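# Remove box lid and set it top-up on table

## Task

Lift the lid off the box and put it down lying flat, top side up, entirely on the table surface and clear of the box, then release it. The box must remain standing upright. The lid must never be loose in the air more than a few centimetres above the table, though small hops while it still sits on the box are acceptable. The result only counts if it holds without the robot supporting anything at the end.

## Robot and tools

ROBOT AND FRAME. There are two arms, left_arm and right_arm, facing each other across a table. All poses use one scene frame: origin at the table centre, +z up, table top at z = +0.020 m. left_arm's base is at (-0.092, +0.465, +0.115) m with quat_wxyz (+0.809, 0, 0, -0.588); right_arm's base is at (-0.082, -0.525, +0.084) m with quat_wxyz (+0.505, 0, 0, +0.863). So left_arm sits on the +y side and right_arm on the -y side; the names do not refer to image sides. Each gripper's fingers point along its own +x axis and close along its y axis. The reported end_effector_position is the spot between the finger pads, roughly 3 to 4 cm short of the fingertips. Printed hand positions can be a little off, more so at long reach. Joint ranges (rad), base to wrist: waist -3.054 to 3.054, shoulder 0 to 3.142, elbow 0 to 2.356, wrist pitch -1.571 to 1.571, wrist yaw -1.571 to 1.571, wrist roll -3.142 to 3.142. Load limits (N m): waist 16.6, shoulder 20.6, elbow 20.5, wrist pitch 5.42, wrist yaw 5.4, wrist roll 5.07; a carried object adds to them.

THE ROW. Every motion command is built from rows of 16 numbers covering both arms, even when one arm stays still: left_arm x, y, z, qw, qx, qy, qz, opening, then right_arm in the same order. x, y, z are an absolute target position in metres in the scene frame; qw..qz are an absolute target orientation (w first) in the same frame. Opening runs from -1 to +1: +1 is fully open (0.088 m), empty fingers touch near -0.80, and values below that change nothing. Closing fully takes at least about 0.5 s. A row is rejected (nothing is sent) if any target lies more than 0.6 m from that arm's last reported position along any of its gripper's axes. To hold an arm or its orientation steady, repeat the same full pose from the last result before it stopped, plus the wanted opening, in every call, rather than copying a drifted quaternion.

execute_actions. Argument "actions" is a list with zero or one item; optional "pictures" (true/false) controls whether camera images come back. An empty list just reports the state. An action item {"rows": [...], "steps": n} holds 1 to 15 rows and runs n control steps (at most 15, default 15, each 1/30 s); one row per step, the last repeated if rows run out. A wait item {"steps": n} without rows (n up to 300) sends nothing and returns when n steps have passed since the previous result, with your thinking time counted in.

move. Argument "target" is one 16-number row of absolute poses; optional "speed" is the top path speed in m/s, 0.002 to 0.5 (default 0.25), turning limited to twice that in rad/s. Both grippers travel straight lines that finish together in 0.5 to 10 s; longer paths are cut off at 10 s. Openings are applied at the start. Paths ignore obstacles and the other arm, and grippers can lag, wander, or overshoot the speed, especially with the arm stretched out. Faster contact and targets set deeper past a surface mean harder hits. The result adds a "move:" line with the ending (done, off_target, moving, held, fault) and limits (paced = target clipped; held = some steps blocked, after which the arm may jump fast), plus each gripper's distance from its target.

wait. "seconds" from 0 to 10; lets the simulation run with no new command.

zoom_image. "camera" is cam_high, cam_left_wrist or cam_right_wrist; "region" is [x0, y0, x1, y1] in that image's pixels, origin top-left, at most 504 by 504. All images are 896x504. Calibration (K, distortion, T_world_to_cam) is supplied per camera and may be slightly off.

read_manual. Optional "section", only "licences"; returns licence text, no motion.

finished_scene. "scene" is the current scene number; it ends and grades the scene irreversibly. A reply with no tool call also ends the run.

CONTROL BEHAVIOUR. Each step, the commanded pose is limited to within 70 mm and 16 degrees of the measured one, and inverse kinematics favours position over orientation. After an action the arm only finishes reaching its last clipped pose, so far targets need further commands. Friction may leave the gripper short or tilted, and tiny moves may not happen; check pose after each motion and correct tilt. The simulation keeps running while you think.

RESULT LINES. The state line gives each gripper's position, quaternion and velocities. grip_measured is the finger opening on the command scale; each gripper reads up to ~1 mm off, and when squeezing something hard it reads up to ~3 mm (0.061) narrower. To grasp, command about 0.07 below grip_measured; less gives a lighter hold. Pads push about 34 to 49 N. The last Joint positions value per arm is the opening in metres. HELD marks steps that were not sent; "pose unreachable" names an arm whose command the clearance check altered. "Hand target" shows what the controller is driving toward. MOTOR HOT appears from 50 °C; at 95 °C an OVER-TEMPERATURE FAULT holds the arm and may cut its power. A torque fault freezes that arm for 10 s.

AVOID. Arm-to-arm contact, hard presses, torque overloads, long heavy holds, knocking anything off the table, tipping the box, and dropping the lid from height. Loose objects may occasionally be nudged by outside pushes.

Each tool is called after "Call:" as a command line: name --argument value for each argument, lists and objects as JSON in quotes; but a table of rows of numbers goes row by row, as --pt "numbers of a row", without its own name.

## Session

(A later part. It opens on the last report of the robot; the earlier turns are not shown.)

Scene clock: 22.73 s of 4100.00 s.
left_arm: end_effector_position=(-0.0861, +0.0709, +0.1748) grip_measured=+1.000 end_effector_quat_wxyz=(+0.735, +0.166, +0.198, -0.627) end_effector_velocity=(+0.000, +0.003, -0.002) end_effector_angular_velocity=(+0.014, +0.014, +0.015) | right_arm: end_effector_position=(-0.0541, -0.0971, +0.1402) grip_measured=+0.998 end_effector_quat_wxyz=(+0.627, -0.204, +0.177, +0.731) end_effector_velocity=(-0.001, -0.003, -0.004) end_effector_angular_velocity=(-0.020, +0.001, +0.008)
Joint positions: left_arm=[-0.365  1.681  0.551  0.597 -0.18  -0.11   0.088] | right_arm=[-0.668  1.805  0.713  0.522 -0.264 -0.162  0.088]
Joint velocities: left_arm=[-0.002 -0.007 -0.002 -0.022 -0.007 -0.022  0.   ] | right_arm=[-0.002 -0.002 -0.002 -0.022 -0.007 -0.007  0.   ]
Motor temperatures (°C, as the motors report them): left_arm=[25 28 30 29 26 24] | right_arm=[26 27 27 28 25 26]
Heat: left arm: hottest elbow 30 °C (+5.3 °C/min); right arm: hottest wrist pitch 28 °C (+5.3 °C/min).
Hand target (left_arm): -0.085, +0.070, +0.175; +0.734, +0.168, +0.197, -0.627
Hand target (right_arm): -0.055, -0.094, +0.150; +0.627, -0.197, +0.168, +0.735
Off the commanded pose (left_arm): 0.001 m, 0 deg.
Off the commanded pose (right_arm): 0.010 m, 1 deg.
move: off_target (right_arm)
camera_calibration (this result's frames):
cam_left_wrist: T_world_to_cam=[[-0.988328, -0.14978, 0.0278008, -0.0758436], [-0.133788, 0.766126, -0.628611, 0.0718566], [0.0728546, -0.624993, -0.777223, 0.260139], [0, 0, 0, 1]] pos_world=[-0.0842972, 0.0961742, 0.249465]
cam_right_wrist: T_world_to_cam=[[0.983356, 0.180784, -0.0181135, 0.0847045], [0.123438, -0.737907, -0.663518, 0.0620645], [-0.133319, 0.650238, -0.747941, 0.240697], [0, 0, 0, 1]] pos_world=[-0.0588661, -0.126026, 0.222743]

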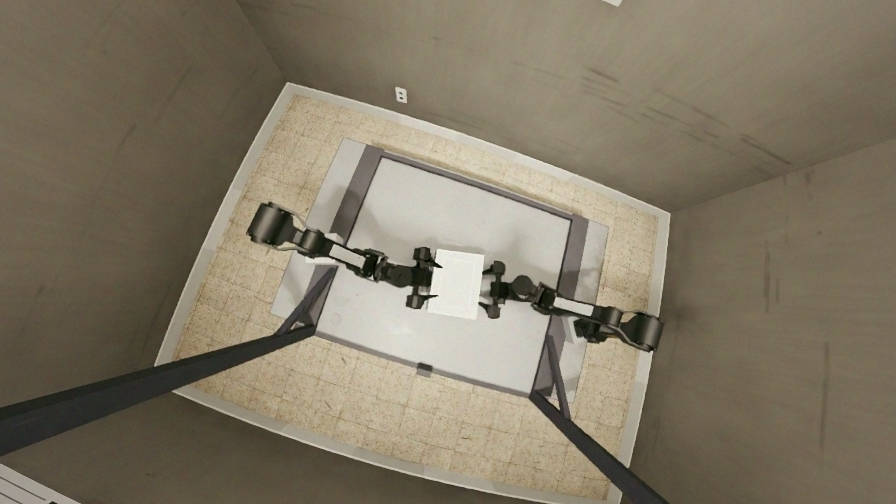

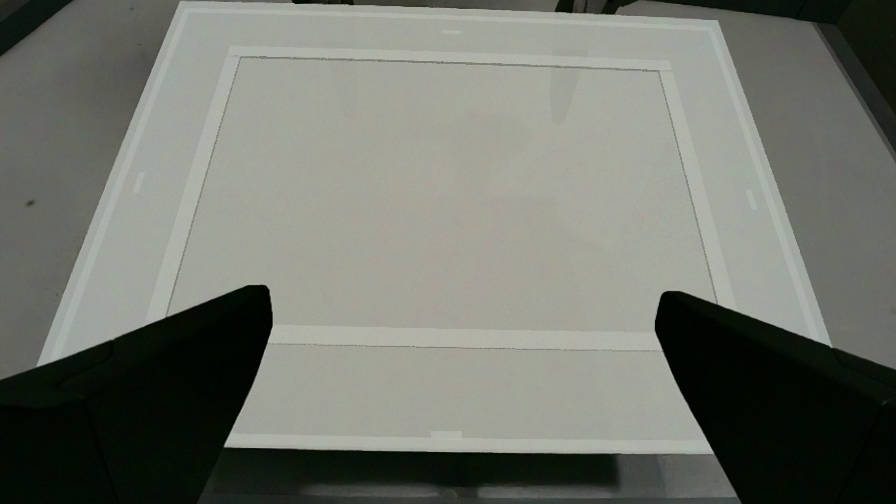

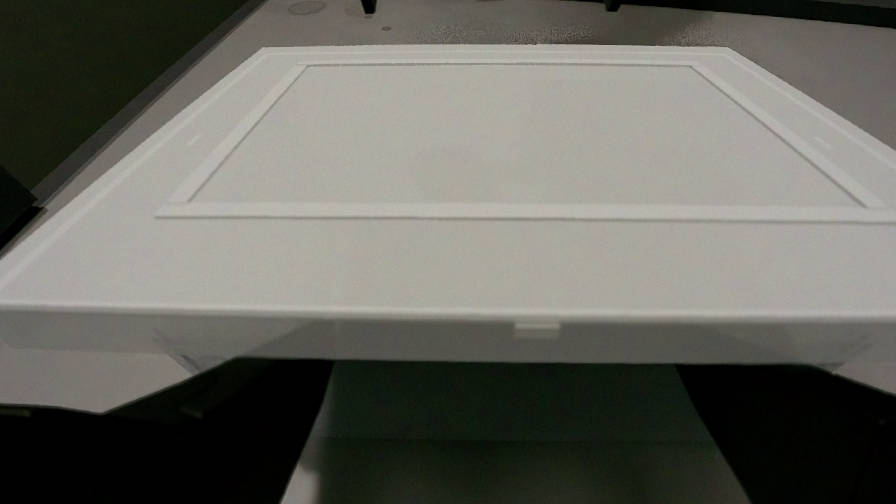

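Call:
move --target '[-0.093,0.13,0.15,0.734,0.168,0.197,-0.627,1,-0.058,-0.075,0.15,0.627,-0.197,0.168,0.734,1]' --speed 0.04

Call:
move --target '[-0.093,0.13,0.108,0.734,0.168,0.197,-0.627,1,-0.061,-0.055,0.15,0.627,-0.197,0.168,0.734,1]' --speed 0.03

Scene clock: 25.70 s of 4100.00 s.
left_arm: end_effector_position=(-0.0917, +0.1269, +0.1514) grip_measured=+1.000 end_effector_quat_wxyz=(+0.735, +0.169, +0.195, -0.628) end_effector_velocity=(-0.002, +0.003, -0.000) end_effector_angular_velocity=(-0.003, +0.010, -0.005) | right_arm: end_effector_position=(-0.0577, -0.0781, +0.1488) grip_measured=+0.998 end_effector_quat_wxyz=(+0.626, -0.199, +0.168, +0.735) end_effector_velocity=(-0.000, -0.002, -0.004) end_effector_angular_velocity=(-0.018, -0.012, +0.015)
Joint positions: left_arm=[-0.407  1.611  0.304  0.771 -0.217 -0.124  0.088] | right_arm=[-0.652  1.838  0.788  0.502 -0.26  -0.157  0.088]
Joint velocities: left_arm=[-0.002 -0.007 -0.012  0.007  0.007 -0.007  0.   ] | right_arm=[-0.002  0.002  0.002 -0.022 -0.007 -0.022 -0.   ]
Motor temperatures (°C, as the motors report them): left_arm=[25 28 30 29 26 24] | right_arm=[26 28 28 28 25 26]
Heat: left arm: hottest elbow 30 °C (+4.7 °C/min); right arm: hottest shoulder 28 °C (+4.7 °C/min).
Hand target (left_arm): -0.092, +0.130, +0.151; +0.734, +0.168, +0.197, -0.627
Hand target (right_arm): -0.058, -0.075, +0.150; +0.627, -0.197, +0.168, +0.734
Off the commanded pose (left_arm): 0.004 m, 0 deg.
Off the commanded pose (right_arm): 0.003 m, 0 deg.
move: done
camera_calibration (this result's frames):
cam_left_wrist: T_world_to_cam=[[-0.988817, -0.147618, 0.0212024, -0.0716823], [-0.12786, 0.765979, -0.630022, 0.0143223], [0.0767619, -0.625687, -0.776288, 0.277649], [0, 0, 0, 1]] pos_world=[-0.0903623, 0.152169, 0.226078]
cam_right_wrist: T_world_to_cam=[[0.981594, 0.190472, -0.0138863, 0.0849884], [0.130752, -0.723262, -0.678083, 0.0860012], [-0.1392, 0.663787, -0.734854, 0.233108], [0, 0, 0, 1]] pos_world=[-0.0622205, -0.108721, 0.230796]

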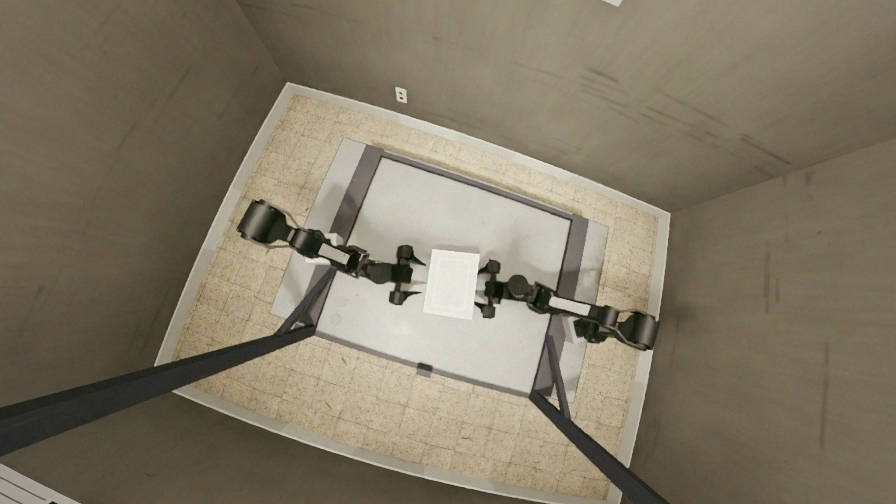

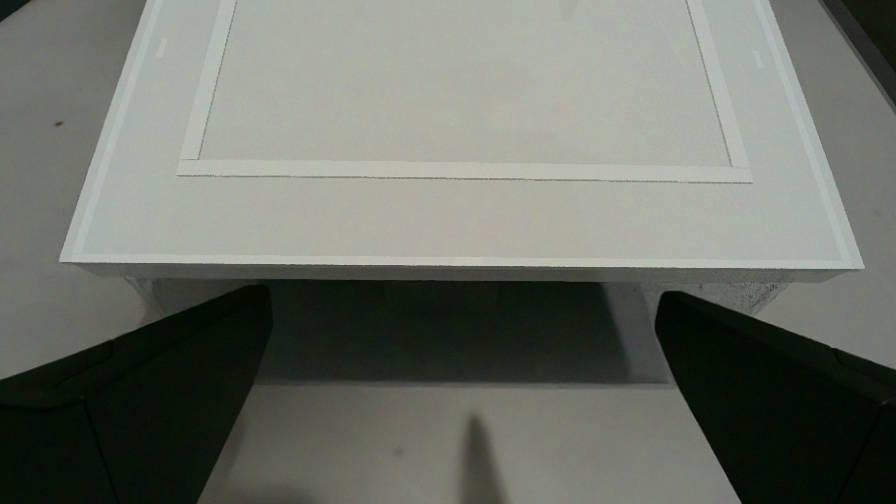

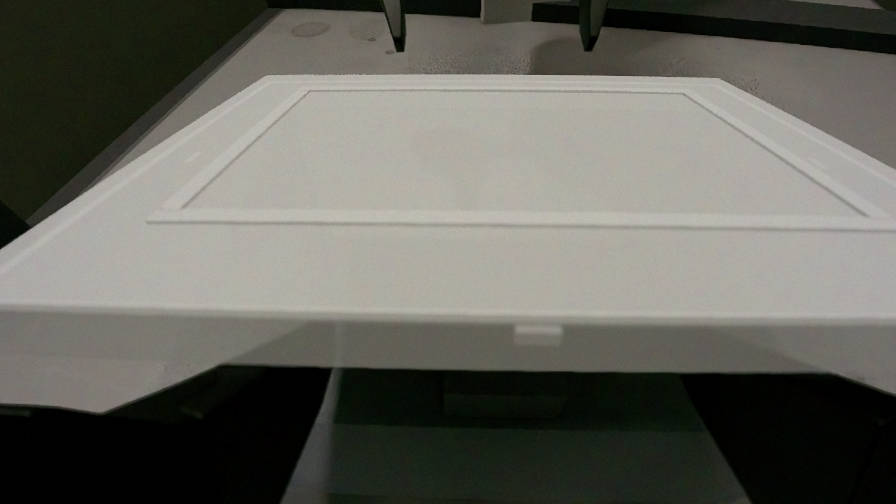

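Scene clock: 27.37 s of 4100.00 s.
left_arm: end_effector_position=(-0.0920, +0.1225, +0.1304) grip_measured=+1.000 end_effector_quat_wxyz=(+0.743, +0.141, +0.172, -0.631) end_effector_velocity=(+0.000, +0.002, -0.003) end_effector_angular_velocity=(-0.009, +0.004, +0.007) | right_arm: end_effector_position=(-0.0583, -0.0668, +0.1486) grip_measured=+0.998 end_effector_quat_wxyz=(+0.625, -0.202, +0.173, +0.734) end_effector_velocity=(-0.004, -0.000, +0.000) end_effector_angular_velocity=(-0.010, +0.007, +0.025)
Joint positions: left_arm=[-0.414  1.851  0.267  1.121 -0.236 -0.125  0.088] | right_arm=[-0.645  1.87   0.844  0.469 -0.253 -0.153  0.088]
Joint velocities: left_arm=[-0.002  0.032 -0.012  0.051 -0.007 -0.007  0.   ] | right_arm=[ 0.002 -0.002  0.007 -0.022 -0.022 -0.007 -0.   ]
Motor temperatures (°C, as the motors report them): left_arm=[25 28 30 29 26 24] | right_arm=[26 28 28 28 25 26]
Heat: left arm: hottest elbow 30 °C (+4.4 °C/min); right arm: hottest shoulder 28 °C (+4.4 °C/min).
Hand target (left_arm): -0.093, +0.132, +0.110; +0.734, +0.168, +0.197, -0.627
Hand target (right_arm): -0.061, -0.056, +0.150; +0.627, -0.197, +0.168, +0.734
Off the commanded pose (left_arm): 0.024 m, 4 deg.
Off the commanded pose (right_arm): 0.012 m, 1 deg.
move: off_target (left_arm, right_arm)
camera_calibration (this result's frames):
cam_left_wrist: T_world_to_cam=[[-0.987502, -0.154582, 0.0307427, -0.0724281], [-0.133509, 0.71677, -0.684409, 0.0169932], [0.0837615, -0.67996, -0.72845, 0.259633], [0, 0, 0, 1]] pos_world=[-0.0910014, 0.153164, 0.202987]
cam_right_wrist: T_world_to_cam=[[0.981687, 0.189725, -0.0171558, 0.0838557], [0.12949, -0.730633, -0.670378, 0.0924459], [-0.139722, 0.65588, -0.741821, 0.22582], [0, 0, 0, 1]] pos_world=[-0.0627388, -0.0964763, 0.23093]

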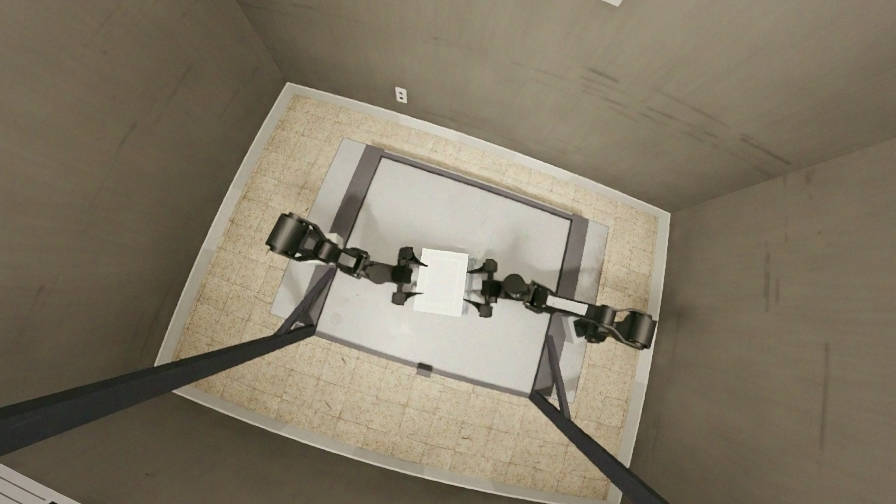

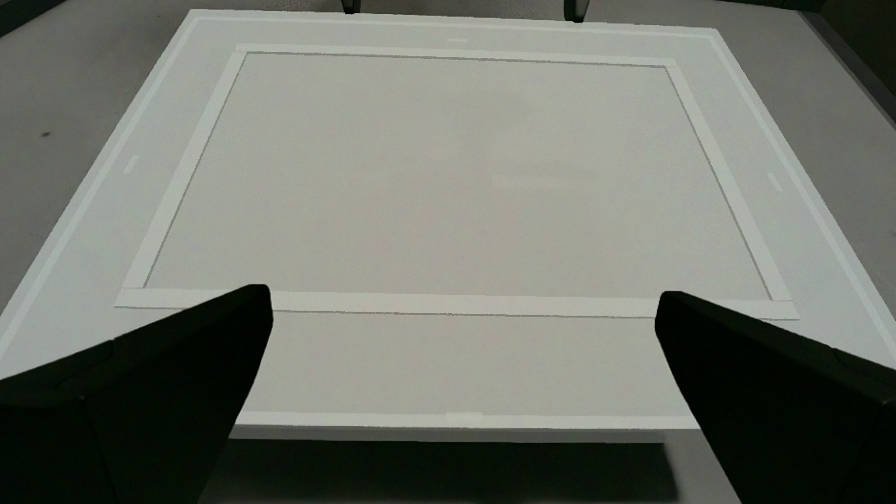

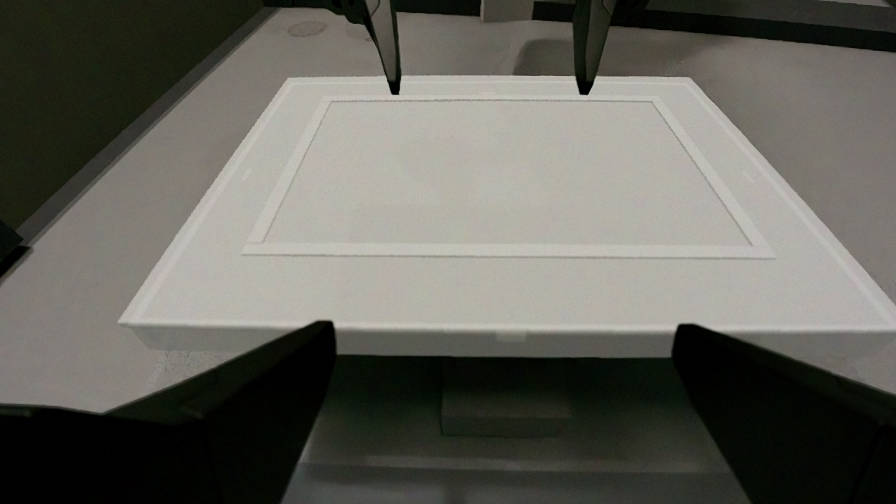

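Call:
move --target '[-0.099,0.17,0.15,0.734,0.168,0.197,-0.627,1,-0.056,-0.085,0.145,0.627,-0.197,0.168,0.734,1]' --speed 0.06

Call:
move --target '[-0.099,0.17,0.108,0.734,0.168,0.197,-0.627,1,-0.057,-0.08,0.118,0.627,-0.197,0.168,0.734,1]' --speed 0.05

Call:
move --target '[-0.092,0.125,0.112,0.734,0.168,0.197,-0.627,1,-0.057,-0.08,0.118,0.627,-0.197,0.168,0.734,1]' --speed 0.04

Scene clock: 29.73 s of 4100.00 s.
left_arm: end_effector_position=(-0.0984, +0.1658, +0.1517) grip_measured=+1.000 end_effector_quat_wxyz=(+0.735, +0.166, +0.194, -0.628) end_effector_velocity=(+0.001, +0.006, -0.005) end_effector_angular_velocity=(+0.039, -0.004, +0.007) | right_arm: end_effector_position=(-0.0566, -0.0841, +0.1405) grip_measured=+0.998 end_effector_quat_wxyz=(+0.627, -0.200, +0.174, +0.732) end_effector_velocity=(+0.000, +0.000, +0.002) end_effector_angular_velocity=(+0.011, -0.016, +0.015)
Joint positions: left_arm=[-0.466  1.459  0.16   0.761 -0.268 -0.155  0.088] | right_arm=[-0.656  1.845  0.759  0.528 -0.257 -0.153  0.088]
Joint velocities: left_arm=[-0.002 -0.027 -0.002 -0.066 -0.007 -0.007  0.   ] | right_arm=[-0.002 -0.002 -0.002  0.007 -0.007 -0.022 -0.   ]
Motor temperatures (°C, as the motors report them): left_arm=[25 28 30 29 26 24] | right_arm=[26 28 28 28 25 26]
Heat: left arm: hottest elbow 30 °C (+4.0 °C/min); right arm: hottest shoulder 28 °C (+4.0 °C/min).
Hand target (left_arm): -0.099, +0.170, +0.150; +0.734, +0.168, +0.197, -0.627
Hand target (right_arm): -0.056, -0.085, +0.145; +0.627, -0.197, +0.168, +0.734
Off the commanded pose (left_arm): 0.005 m, 0 deg.
Off the commanded pose (right_arm): 0.005 m, 1 deg.
move: done
camera_calibration (this result's frames):
cam_left_wrist: T_world_to_cam=[[-0.988845, -0.147247, 0.022454, -0.0727647], [-0.127917, 0.762281, -0.63448, -0.0149388], [0.0763087, -0.630275, -0.772613, 0.302895], [0, 0, 0, 1]] pos_world=[-0.0969774, 0.19158, 0.226176]
cam_right_wrist: T_world_to_cam=[[0.983031, 0.182481, -0.0187529, 0.0850063], [0.122921, -0.731143, -0.671059, 0.0737942], [-0.136166, 0.657367, -0.741167, 0.231656], [0, 0, 0, 1]] pos_world=[-0.0610908, -0.113841, 0.22281]

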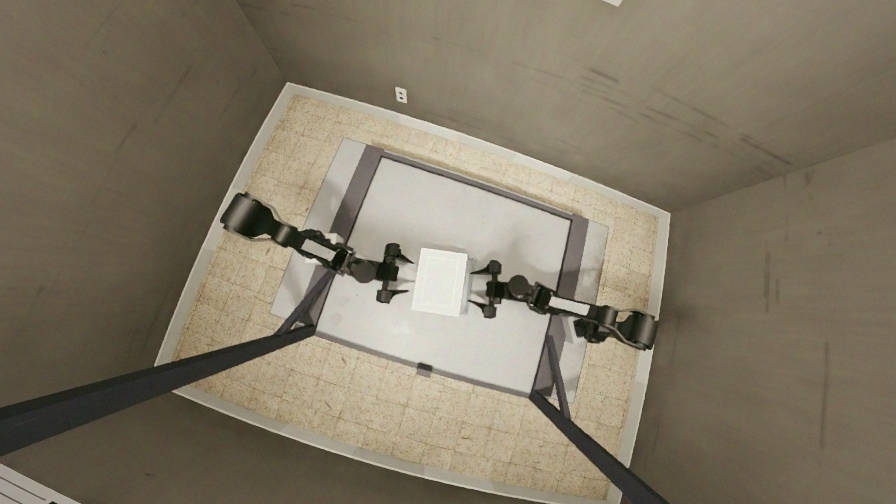

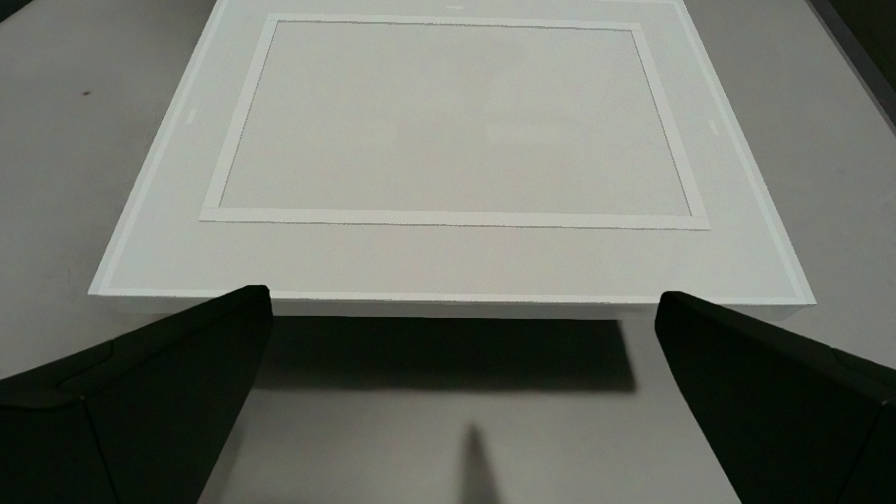

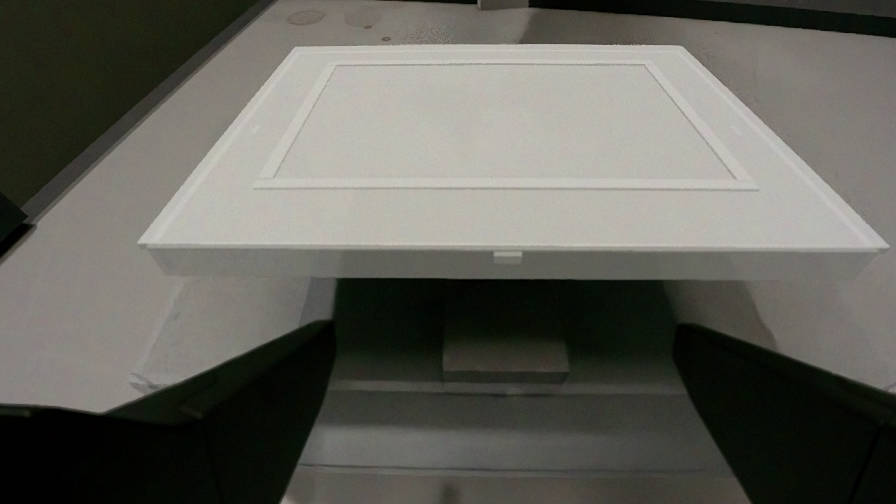

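Scene clock: 30.97 s of 4100.00 s.
left_arm: end_effector_position=(-0.0986, +0.1672, +0.1123) grip_measured=+1.000 end_effector_quat_wxyz=(+0.735, +0.165, +0.193, -0.628) end_effector_velocity=(-0.002, +0.002, -0.005) end_effector_angular_velocity=(+0.002, +0.010, -0.005) | right_arm: end_effector_position=(-0.0564, -0.0753, +0.1348) grip_measured=+0.998 end_effector_quat_wxyz=(+0.630, -0.185, +0.152, +0.739) end_effector_velocity=(-0.000, -0.000, -0.000) end_effector_angular_velocity=(+0.004, -0.003, +0.007)
Joint positions: left_arm=[-0.469  1.847  0.118  1.194 -0.27  -0.158  0.088] | right_arm=[-0.656  1.909  0.756  0.652 -0.265 -0.153  0.088]
Joint velocities: left_arm=[-0.002  0.046 -0.007  0.051  0.007 -0.007  0.   ] | right_arm=[-0.002  0.002 -0.002  0.007 -0.007 -0.007 -0.   ]
Motor temperatures (°C, as the motors report them): left_arm=[25 28 30 29 26 24] | right_arm=[26 28 28 28 25 26]
Heat: left arm: hottest elbow 30 °C (+3.9 °C/min); right arm: hottest shoulder 28 °C (+3.9 °C/min).
Hand target (left_arm): -0.099, +0.170, +0.109; +0.734, +0.168, +0.197, -0.627
Hand target (right_arm): -0.057, -0.081, +0.119; +0.627, -0.197, +0.168, +0.734
Off the commanded pose (left_arm): 0.005 m, 1 deg.
Off the commanded pose (right_arm): 0.017 m, 2 deg.
move: off_target (right_arm)
camera_calibration (this result's frames):
cam_left_wrist: T_world_to_cam=[[-0.988707, -0.14784, 0.0245294, -0.0720066], [-0.129494, 0.760433, -0.636374, -0.0406049], [0.0754284, -0.632364, -0.77099, 0.273368], [0, 0, 0, 1]] pos_world=[-0.0970712, 0.1931, 0.18669]
cam_right_wrist: T_world_to_cam=[[0.981853, 0.189594, -0.00424863, 0.0816283], [0.130522, -0.691853, -0.710143, 0.0850473], [-0.137578, 0.696702, -0.704044, 0.219471], [0, 0, 0, 1]] pos_world=[-0.0610531, -0.109542, 0.21526]

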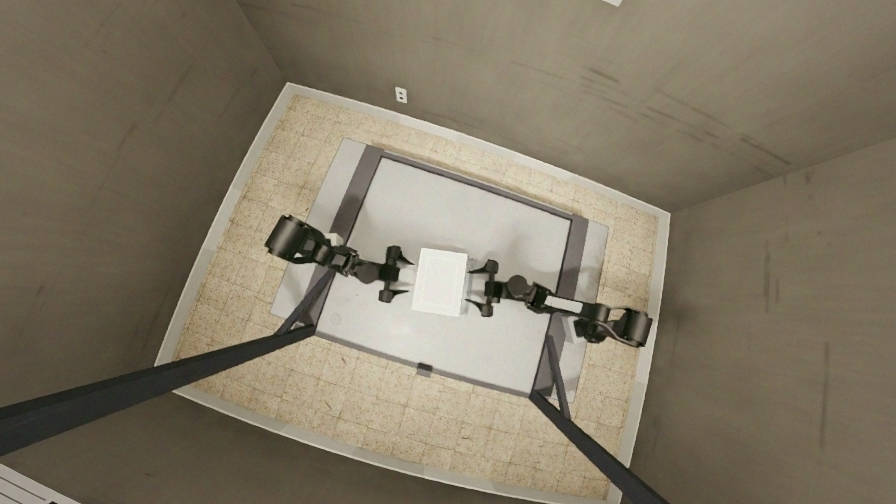

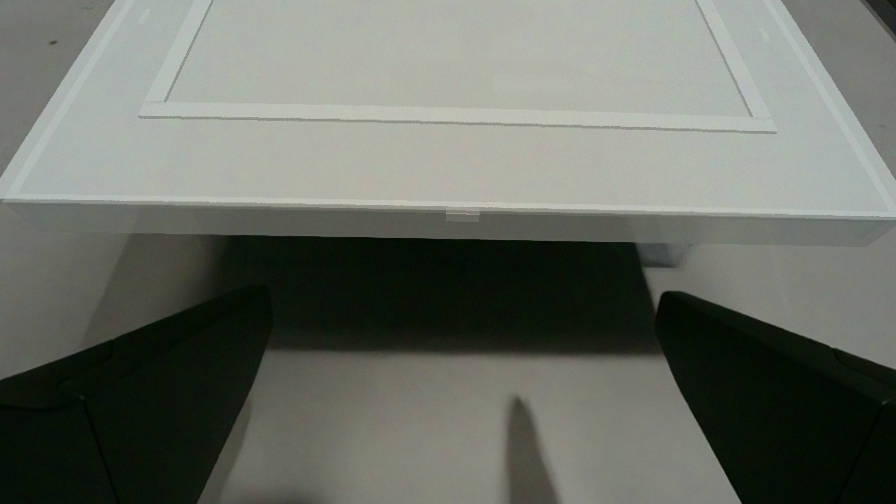

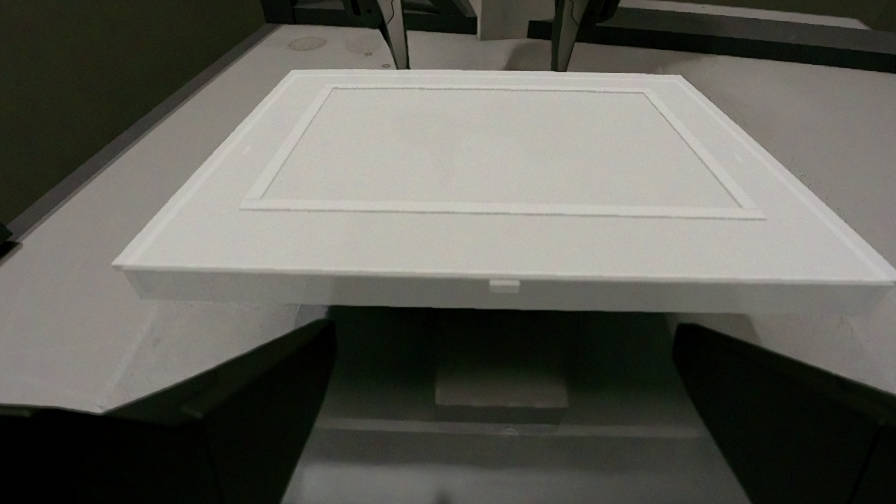

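Scene clock: 32.43 s of 4100.00 s.
left_arm: end_effector_position=(-0.0930, +0.1300, +0.1100) grip_measured=+1.000 end_effector_quat_wxyz=(+0.734, +0.170, +0.201, -0.626) end_effector_velocity=(-0.001, +0.000, +0.000) end_effector_angular_velocity=(-0.006, +0.015, +0.010) | right_arm: end_effector_position=(-0.0563, -0.0751, +0.1348) grip_measured=+0.998 end_effector_quat_wxyz=(+0.631, -0.184, +0.151, +0.739) end_effector_velocity=(-0.000, -0.002, -0.001) end_effector_angular_velocity=(-0.004, -0.015, +0.014)
Joint positions: left_arm=[-0.413  1.885  0.27   1.066 -0.22  -0.136  0.088] | right_arm=[-0.656  1.911  0.756  0.655 -0.265 -0.152  0.088]
Joint velocities: left_arm=[-0.007  0.002 -0.002  0.007 -0.007 -0.022  0.   ] | right_arm=[-0.002 -0.002 -0.002 -0.007 -0.007 -0.022  0.   ]
Motor temperatures (°C, as the motors report them): left_arm=[25 28 30 29 26 25] | right_arm=[26 28 28 28 25 26]
Heat: left arm: hottest elbow 30 °C (+3.7 °C/min); right arm: hottest shoulder 28 °C (+3.7 °C/min).
Hand target (left_arm): -0.092, +0.125, +0.112; +0.734, +0.168, +0.197, -0.627
Hand target (right_arm): -0.057, -0.081, +0.119; +0.627, -0.197, +0.168, +0.734
Off the commanded pose (left_arm): 0.005 m, 1 deg.
Off the commanded pose (right_arm): 0.017 m, 3 deg.
move: off_target (right_arm)
camera_calibration (this result's frames):
cam_left_wrist: T_world_to_cam=[[-0.988312, -0.150124, 0.0264924, -0.0718407], [-0.133976, 0.772455, -0.620776, -0.0167969], [0.0727294, -0.61707, -0.78354, 0.246795], [0, 0, 0, 1]] pos_world=[-0.0912007, 0.15448, 0.18485]
cam_right_wrist: T_world_to_cam=[[0.981862, 0.189536, -0.00476759, 0.0815713], [0.129901, -0.690825, -0.711257, 0.0853756], [-0.138102, 0.697737, -0.702916, 0.219263], [0, 0, 0, 1]] pos_world=[-0.0609014, -0.109469, 0.215236]

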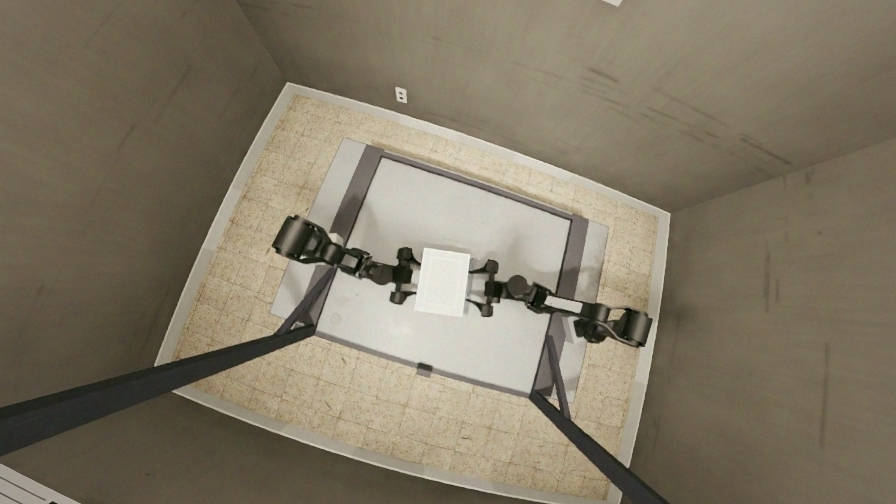

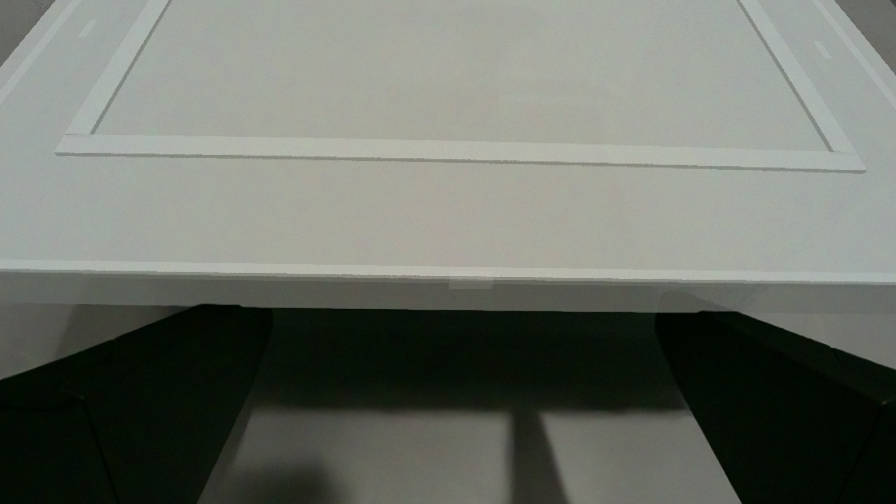

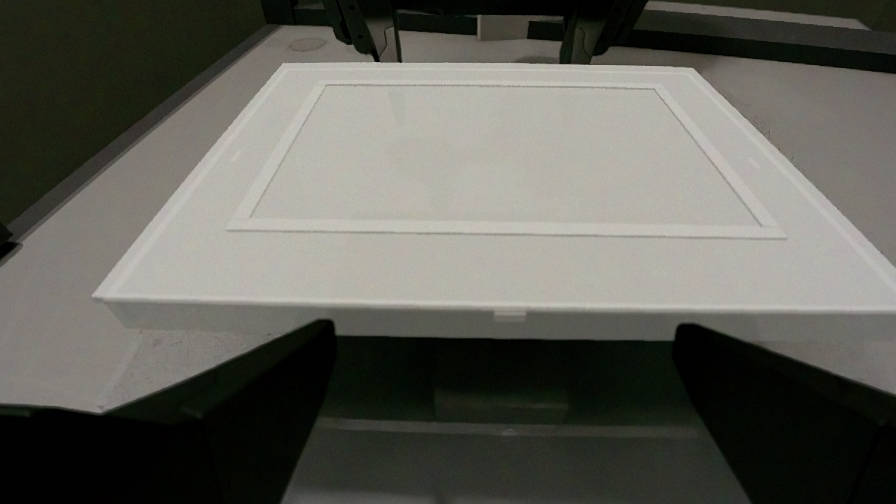

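Call:
move --target '[-0.093,0.13,0.11,0.734,0.168,0.197,-0.627,1,-0.057,-0.078,0.14,0.588,-0.321,0.275,0.689,1]' --speed 0.1

Call:
move --target '[-0.093,0.13,0.11,0.734,0.168,0.197,-0.627,1,-0.058,-0.07,0.122,0.588,-0.321,0.275,0.689,1]' --speed 0.02

Scene clock: 36.03 s of 4100.00 s.
left_arm: end_effector_position=(-0.0932, +0.1278, +0.1130) grip_measured=+1.000 end_effector_quat_wxyz=(+0.735, +0.163, +0.196, -0.628) end_effector_velocity=(+0.002, +0.000, +0.002) end_effector_angular_velocity=(-0.007, -0.017, +0.013) | right_arm: end_effector_position=(-0.0572, -0.0772, +0.1431) grip_measured=+0.998 end_effector_quat_wxyz=(+0.591, -0.314, +0.273, +0.692) end_effector_velocity=(-0.000, -0.002, +0.000) end_effector_angular_velocity=(-0.022, -0.008, +0.003)
Joint positions: left_arm=[-0.413  1.889  0.27   1.089 -0.22  -0.136  0.088] | right_arm=[-0.627  1.857  1.066 -0.086 -0.181 -0.202  0.088]
Joint velocities: left_arm=[-0.002 -0.002 -0.002  0.007 -0.022  0.007  0.   ] | right_arm=[ 0.002 -0.002  0.012 -0.037  0.007 -0.007 -0.   ]
Motor temperatures (°C, as the motors report them): left_arm=[25 28 30 29 26 25] | right_arm=[26 28 28 28 25 26]
Heat: left arm: hottest elbow 30 °C (+3.3 °C/min); right arm: hottest shoulder 28 °C (+3.3 °C/min).
Hand target (left_arm): -0.093, +0.130, +0.110; +0.734, +0.168, +0.197, -0.627
Hand target (right_arm): -0.057, -0.078, +0.139; +0.589, -0.320, +0.276, +0.689
Off the commanded pose (left_arm): 0.004 m, 1 deg.
Off the commanded pose (right_arm): 0.003 m, 1 deg.
move: done
camera_calibration (this result's frames):
cam_left_wrist: T_world_to_cam=[[-0.988257, -0.149577, 0.0312152, -0.0730667], [-0.13517, 0.760538, -0.635068, -0.0102207], [0.071251, -0.63183, -0.771825, 0.248257], [0, 0, 0, 1]] pos_world=[-0.0912788, 0.1537, 0.187401]
cam_right_wrist: T_world_to_cam=[[0.98371, 0.17714, -0.0305936, 0.0857097], [0.150018, -0.902734, -0.403195, 0.0306244], [-0.0990397, 0.392038, -0.914602, 0.235441], [0, 0, 0, 1]] pos_world=[-0.0655897, -0.0798388, 0.230305]

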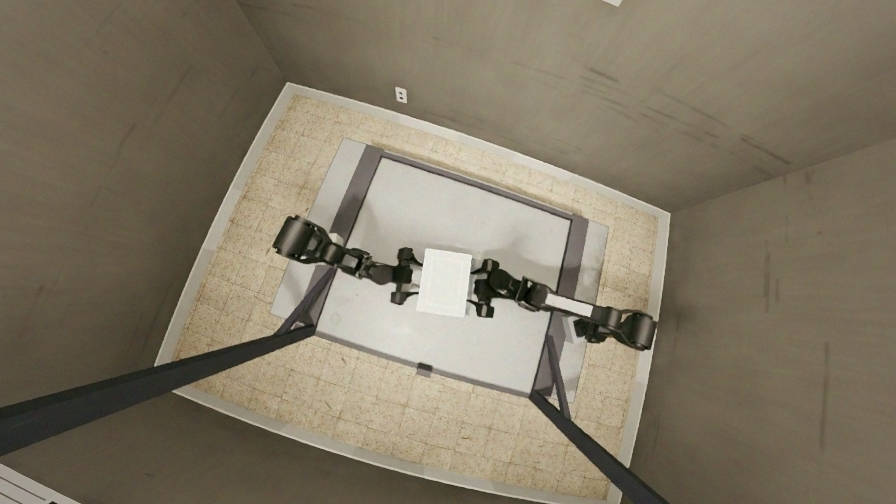

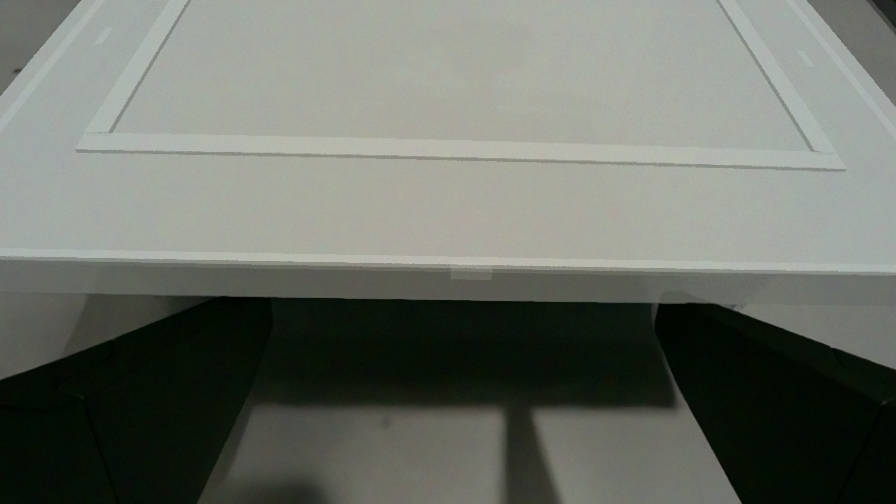

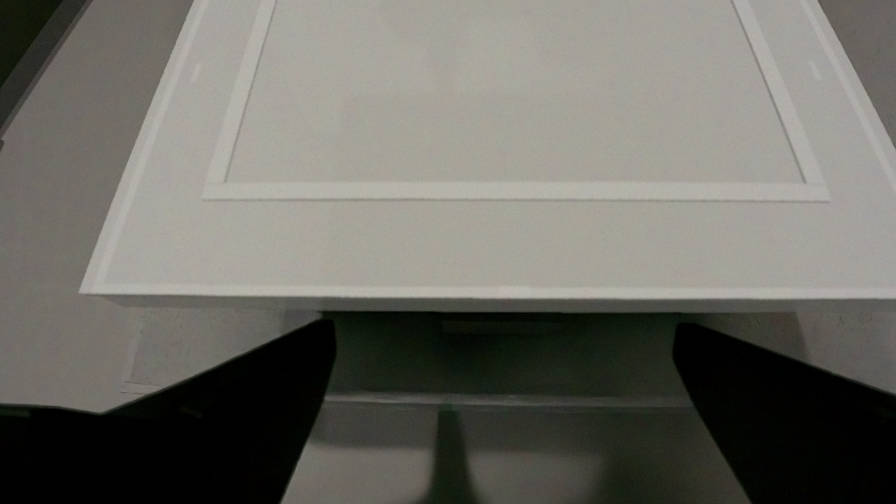

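Scene clock: 37.37 s of 4100.00 s.
left_arm: end_effector_position=(-0.0932, +0.1284, +0.1122) grip_measured=+1.000 end_effector_quat_wxyz=(+0.735, +0.164, +0.197, -0.628) end_effector_velocity=(-0.002, +0.003, -0.004) end_effector_angular_velocity=(+0.019, +0.003, -0.020) | right_arm: end_effector_position=(-0.0574, -0.0689, +0.1354) grip_measured=+0.998 end_effector_quat_wxyz=(+0.592, -0.310, +0.267, +0.694) end_effector_velocity=(-0.000, -0.002, -0.003) end_effector_angular_velocity=(-0.011, +0.002, +0.008)
Joint positions: left_arm=[-0.413  1.89   0.269  1.089 -0.22  -0.136  0.088] | right_arm=[-0.624  1.897  1.075 -0.039 -0.181 -0.202  0.088]
Joint velocities: left_arm=[ 0.002  0.002 -0.007 -0.007  0.022  0.007  0.   ] | right_arm=[-0.002  0.002 -0.002 -0.007 -0.007 -0.007  0.   ]
Motor temperatures (°C, as the motors report them): left_arm=[25 28 30 29 26 25] | right_arm=[26 28 28 28 25 26]
Heat: left arm: hottest elbow 30 °C (+3.2 °C/min); right arm: hottest shoulder 28 °C (+3.2 °C/min).
Hand target (left_arm): -0.093, +0.130, +0.110; +0.734, +0.168, +0.197, -0.627
Hand target (right_arm): -0.058, -0.071, +0.122; +0.588, -0.321, +0.275, +0.689
Off the commanded pose (left_arm): 0.003 m, 1 deg.
Off the commanded pose (right_arm): 0.013 m, 2 deg.
move: off_target (right_arm)
camera_calibration (this result's frames):
cam_left_wrist: T_world_to_cam=[[-0.988265, -0.149659, 0.0305547, -0.0728188], [-0.135001, 0.762222, -0.633081, -0.0115423], [0.0714566, -0.629777, -0.773482, 0.247974], [0, 0, 0, 1]] pos_world=[-0.0912419, 0.154068, 0.186722]
cam_right_wrist: T_world_to_cam=[[0.983283, 0.180196, -0.026167, 0.0838222], [0.153136, -0.896115, -0.416565, 0.0375515], [-0.098512, 0.405594, -0.908729, 0.225241], [0, 0, 0, 1]] pos_world=[-0.0659825, -0.0728103, 0.222519]

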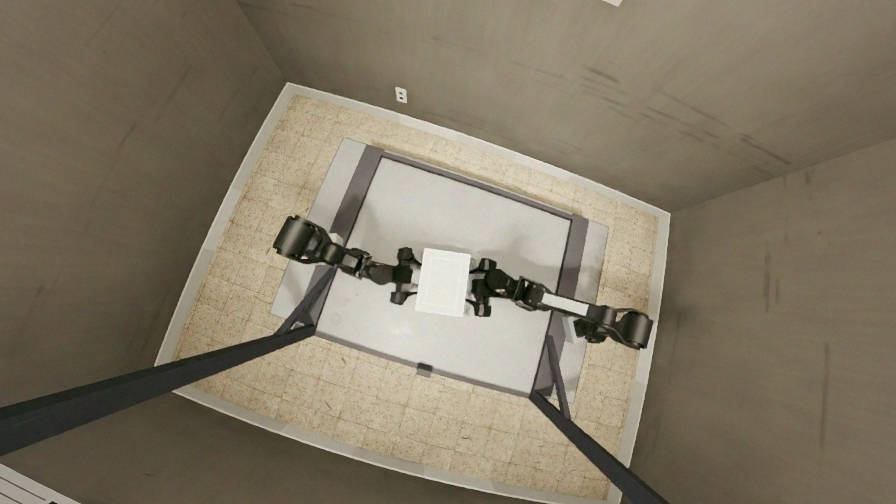

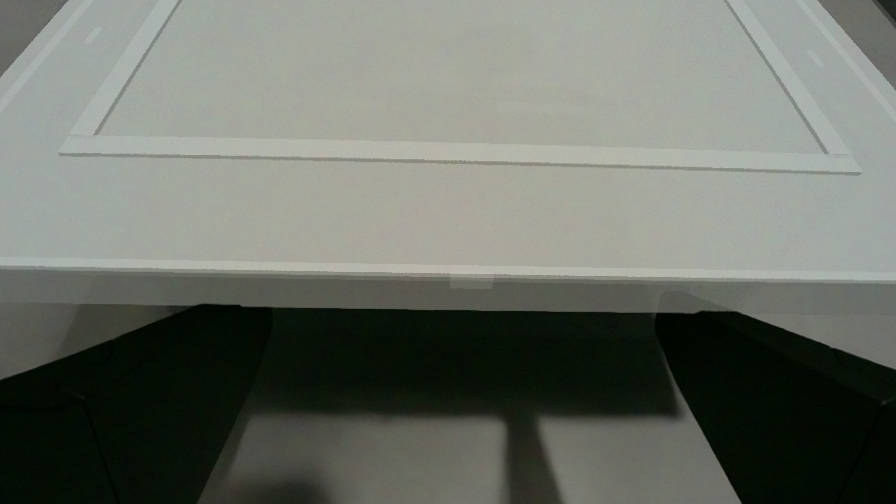

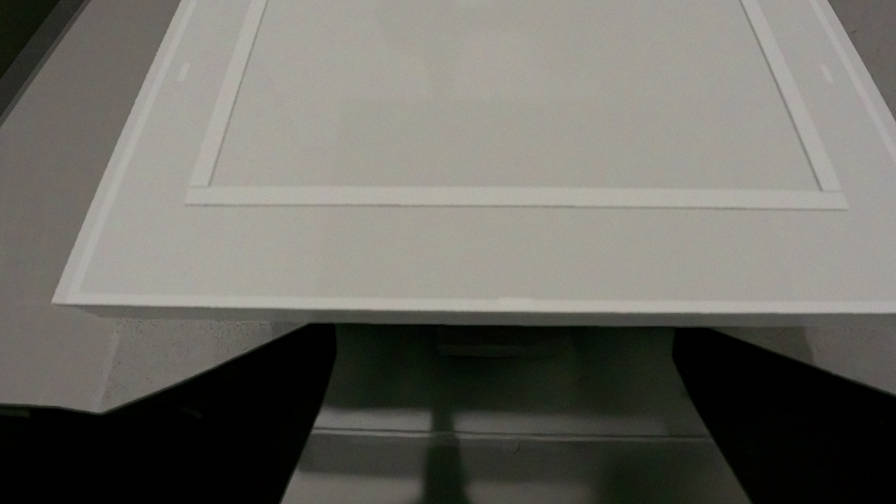

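Slide lid further +y for room, both together.

Call:
move --target '[-0.094,0.135,0.11,0.734,0.168,0.197,-0.627,1,-0.062,-0.042,0.118,0.588,-0.321,0.275,0.689,1]' --speed 0.015

Scene clock: 42.37 s of 4100.00 s.
left_arm: end_effector_position=(-0.0940, +0.1403, +0.1048) grip_measured=+1.000 end_effector_quat_wxyz=(+0.731, +0.178, +0.205, -0.626) end_effector_velocity=(-0.002, +0.001, -0.001) end_effector_angular_velocity=(+0.007, +0.009, -0.005) | right_arm: end_effector_position=(-0.0594, -0.0462, +0.1254) grip_measured=+0.998 end_effector_quat_wxyz=(+0.590, -0.317, +0.274, +0.690) end_effector_velocity=(+0.000, -0.001, -0.001) end_effector_angular_velocity=(-0.005, +0.013, +0.012)
Joint positions: left_arm=[-0.421  1.89   0.236  1.09  -0.225 -0.136  0.088] | right_arm=[-0.611  1.995  1.185 -0.07  -0.166 -0.192  0.088]
Joint velocities: left_arm=[-0.002 -0.002 -0.002 -0.007  0.007 -0.007  0.   ] | right_arm=[-0.007  0.002  0.002 -0.007 -0.022 -0.007 -0.   ]
Motor temperatures (°C, as the motors report them): left_arm=[25 28 30 30 26 25] | right_arm=[26 28 28 28 25 26]
Heat: left arm: hottest elbow 30 °C (+2.8 °C/min); right arm: hottest shoulder 28 °C (+2.8 °C/min).
Hand target (left_arm): -0.094, +0.135, +0.110; +0.734, +0.168, +0.197, -0.627
Hand target (right_arm): -0.062, -0.042, +0.118; +0.588, -0.321, +0.275, +0.689
Off the commanded pose (left_arm): 0.007 m, 1 deg.
Off the commanded pose (right_arm): 0.009 m, 1 deg.
move: off_target (right_arm)
camera_calibration (this result's frames):
cam_left_wrist: T_world_to_cam=[[-0.989032, -0.146362, 0.019854, -0.0710149], [-0.128075, 0.782867, -0.608865, -0.0302129], [0.0735715, -0.604729, -0.793026, 0.248542], [0, 0, 0, 1]] pos_world=[-0.0923912, 0.163559, 0.180114]
cam_right_wrist: T_world_to_cam=[[0.983893, 0.176544, -0.0280614, 0.0814678], [0.151135, -0.905361, -0.396837, 0.0510064], [-0.0954649, 0.386204, -0.91746, 0.207166], [0, 0, 0, 1]] pos_world=[-0.0680874, -0.0482115, 0.212594]

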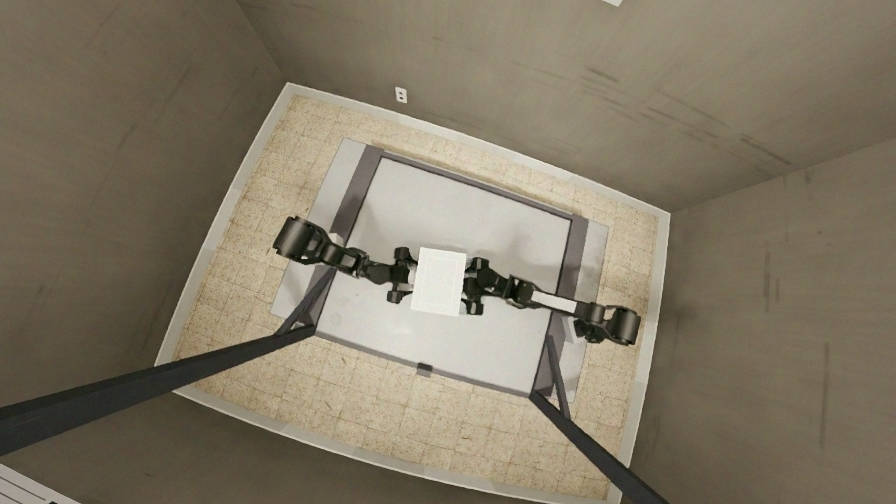

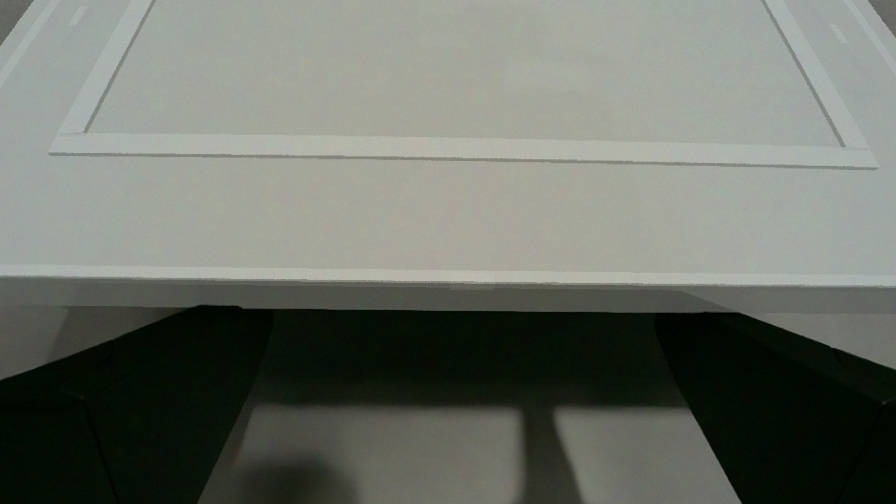

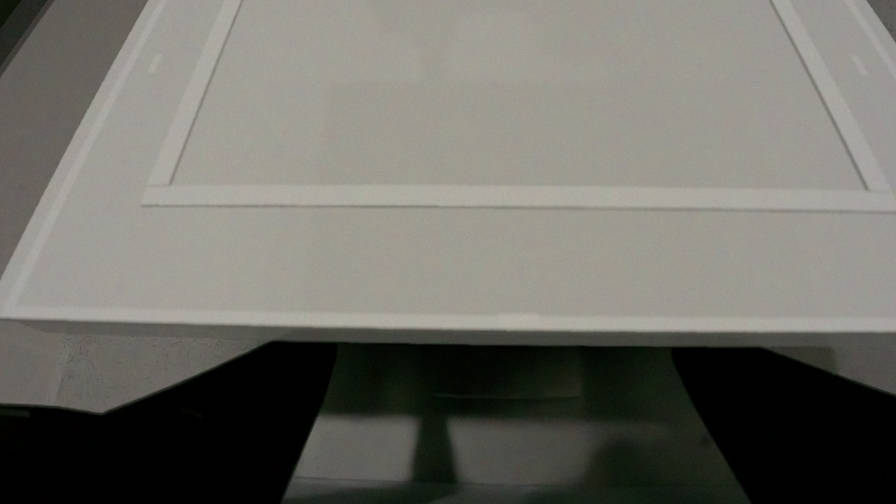

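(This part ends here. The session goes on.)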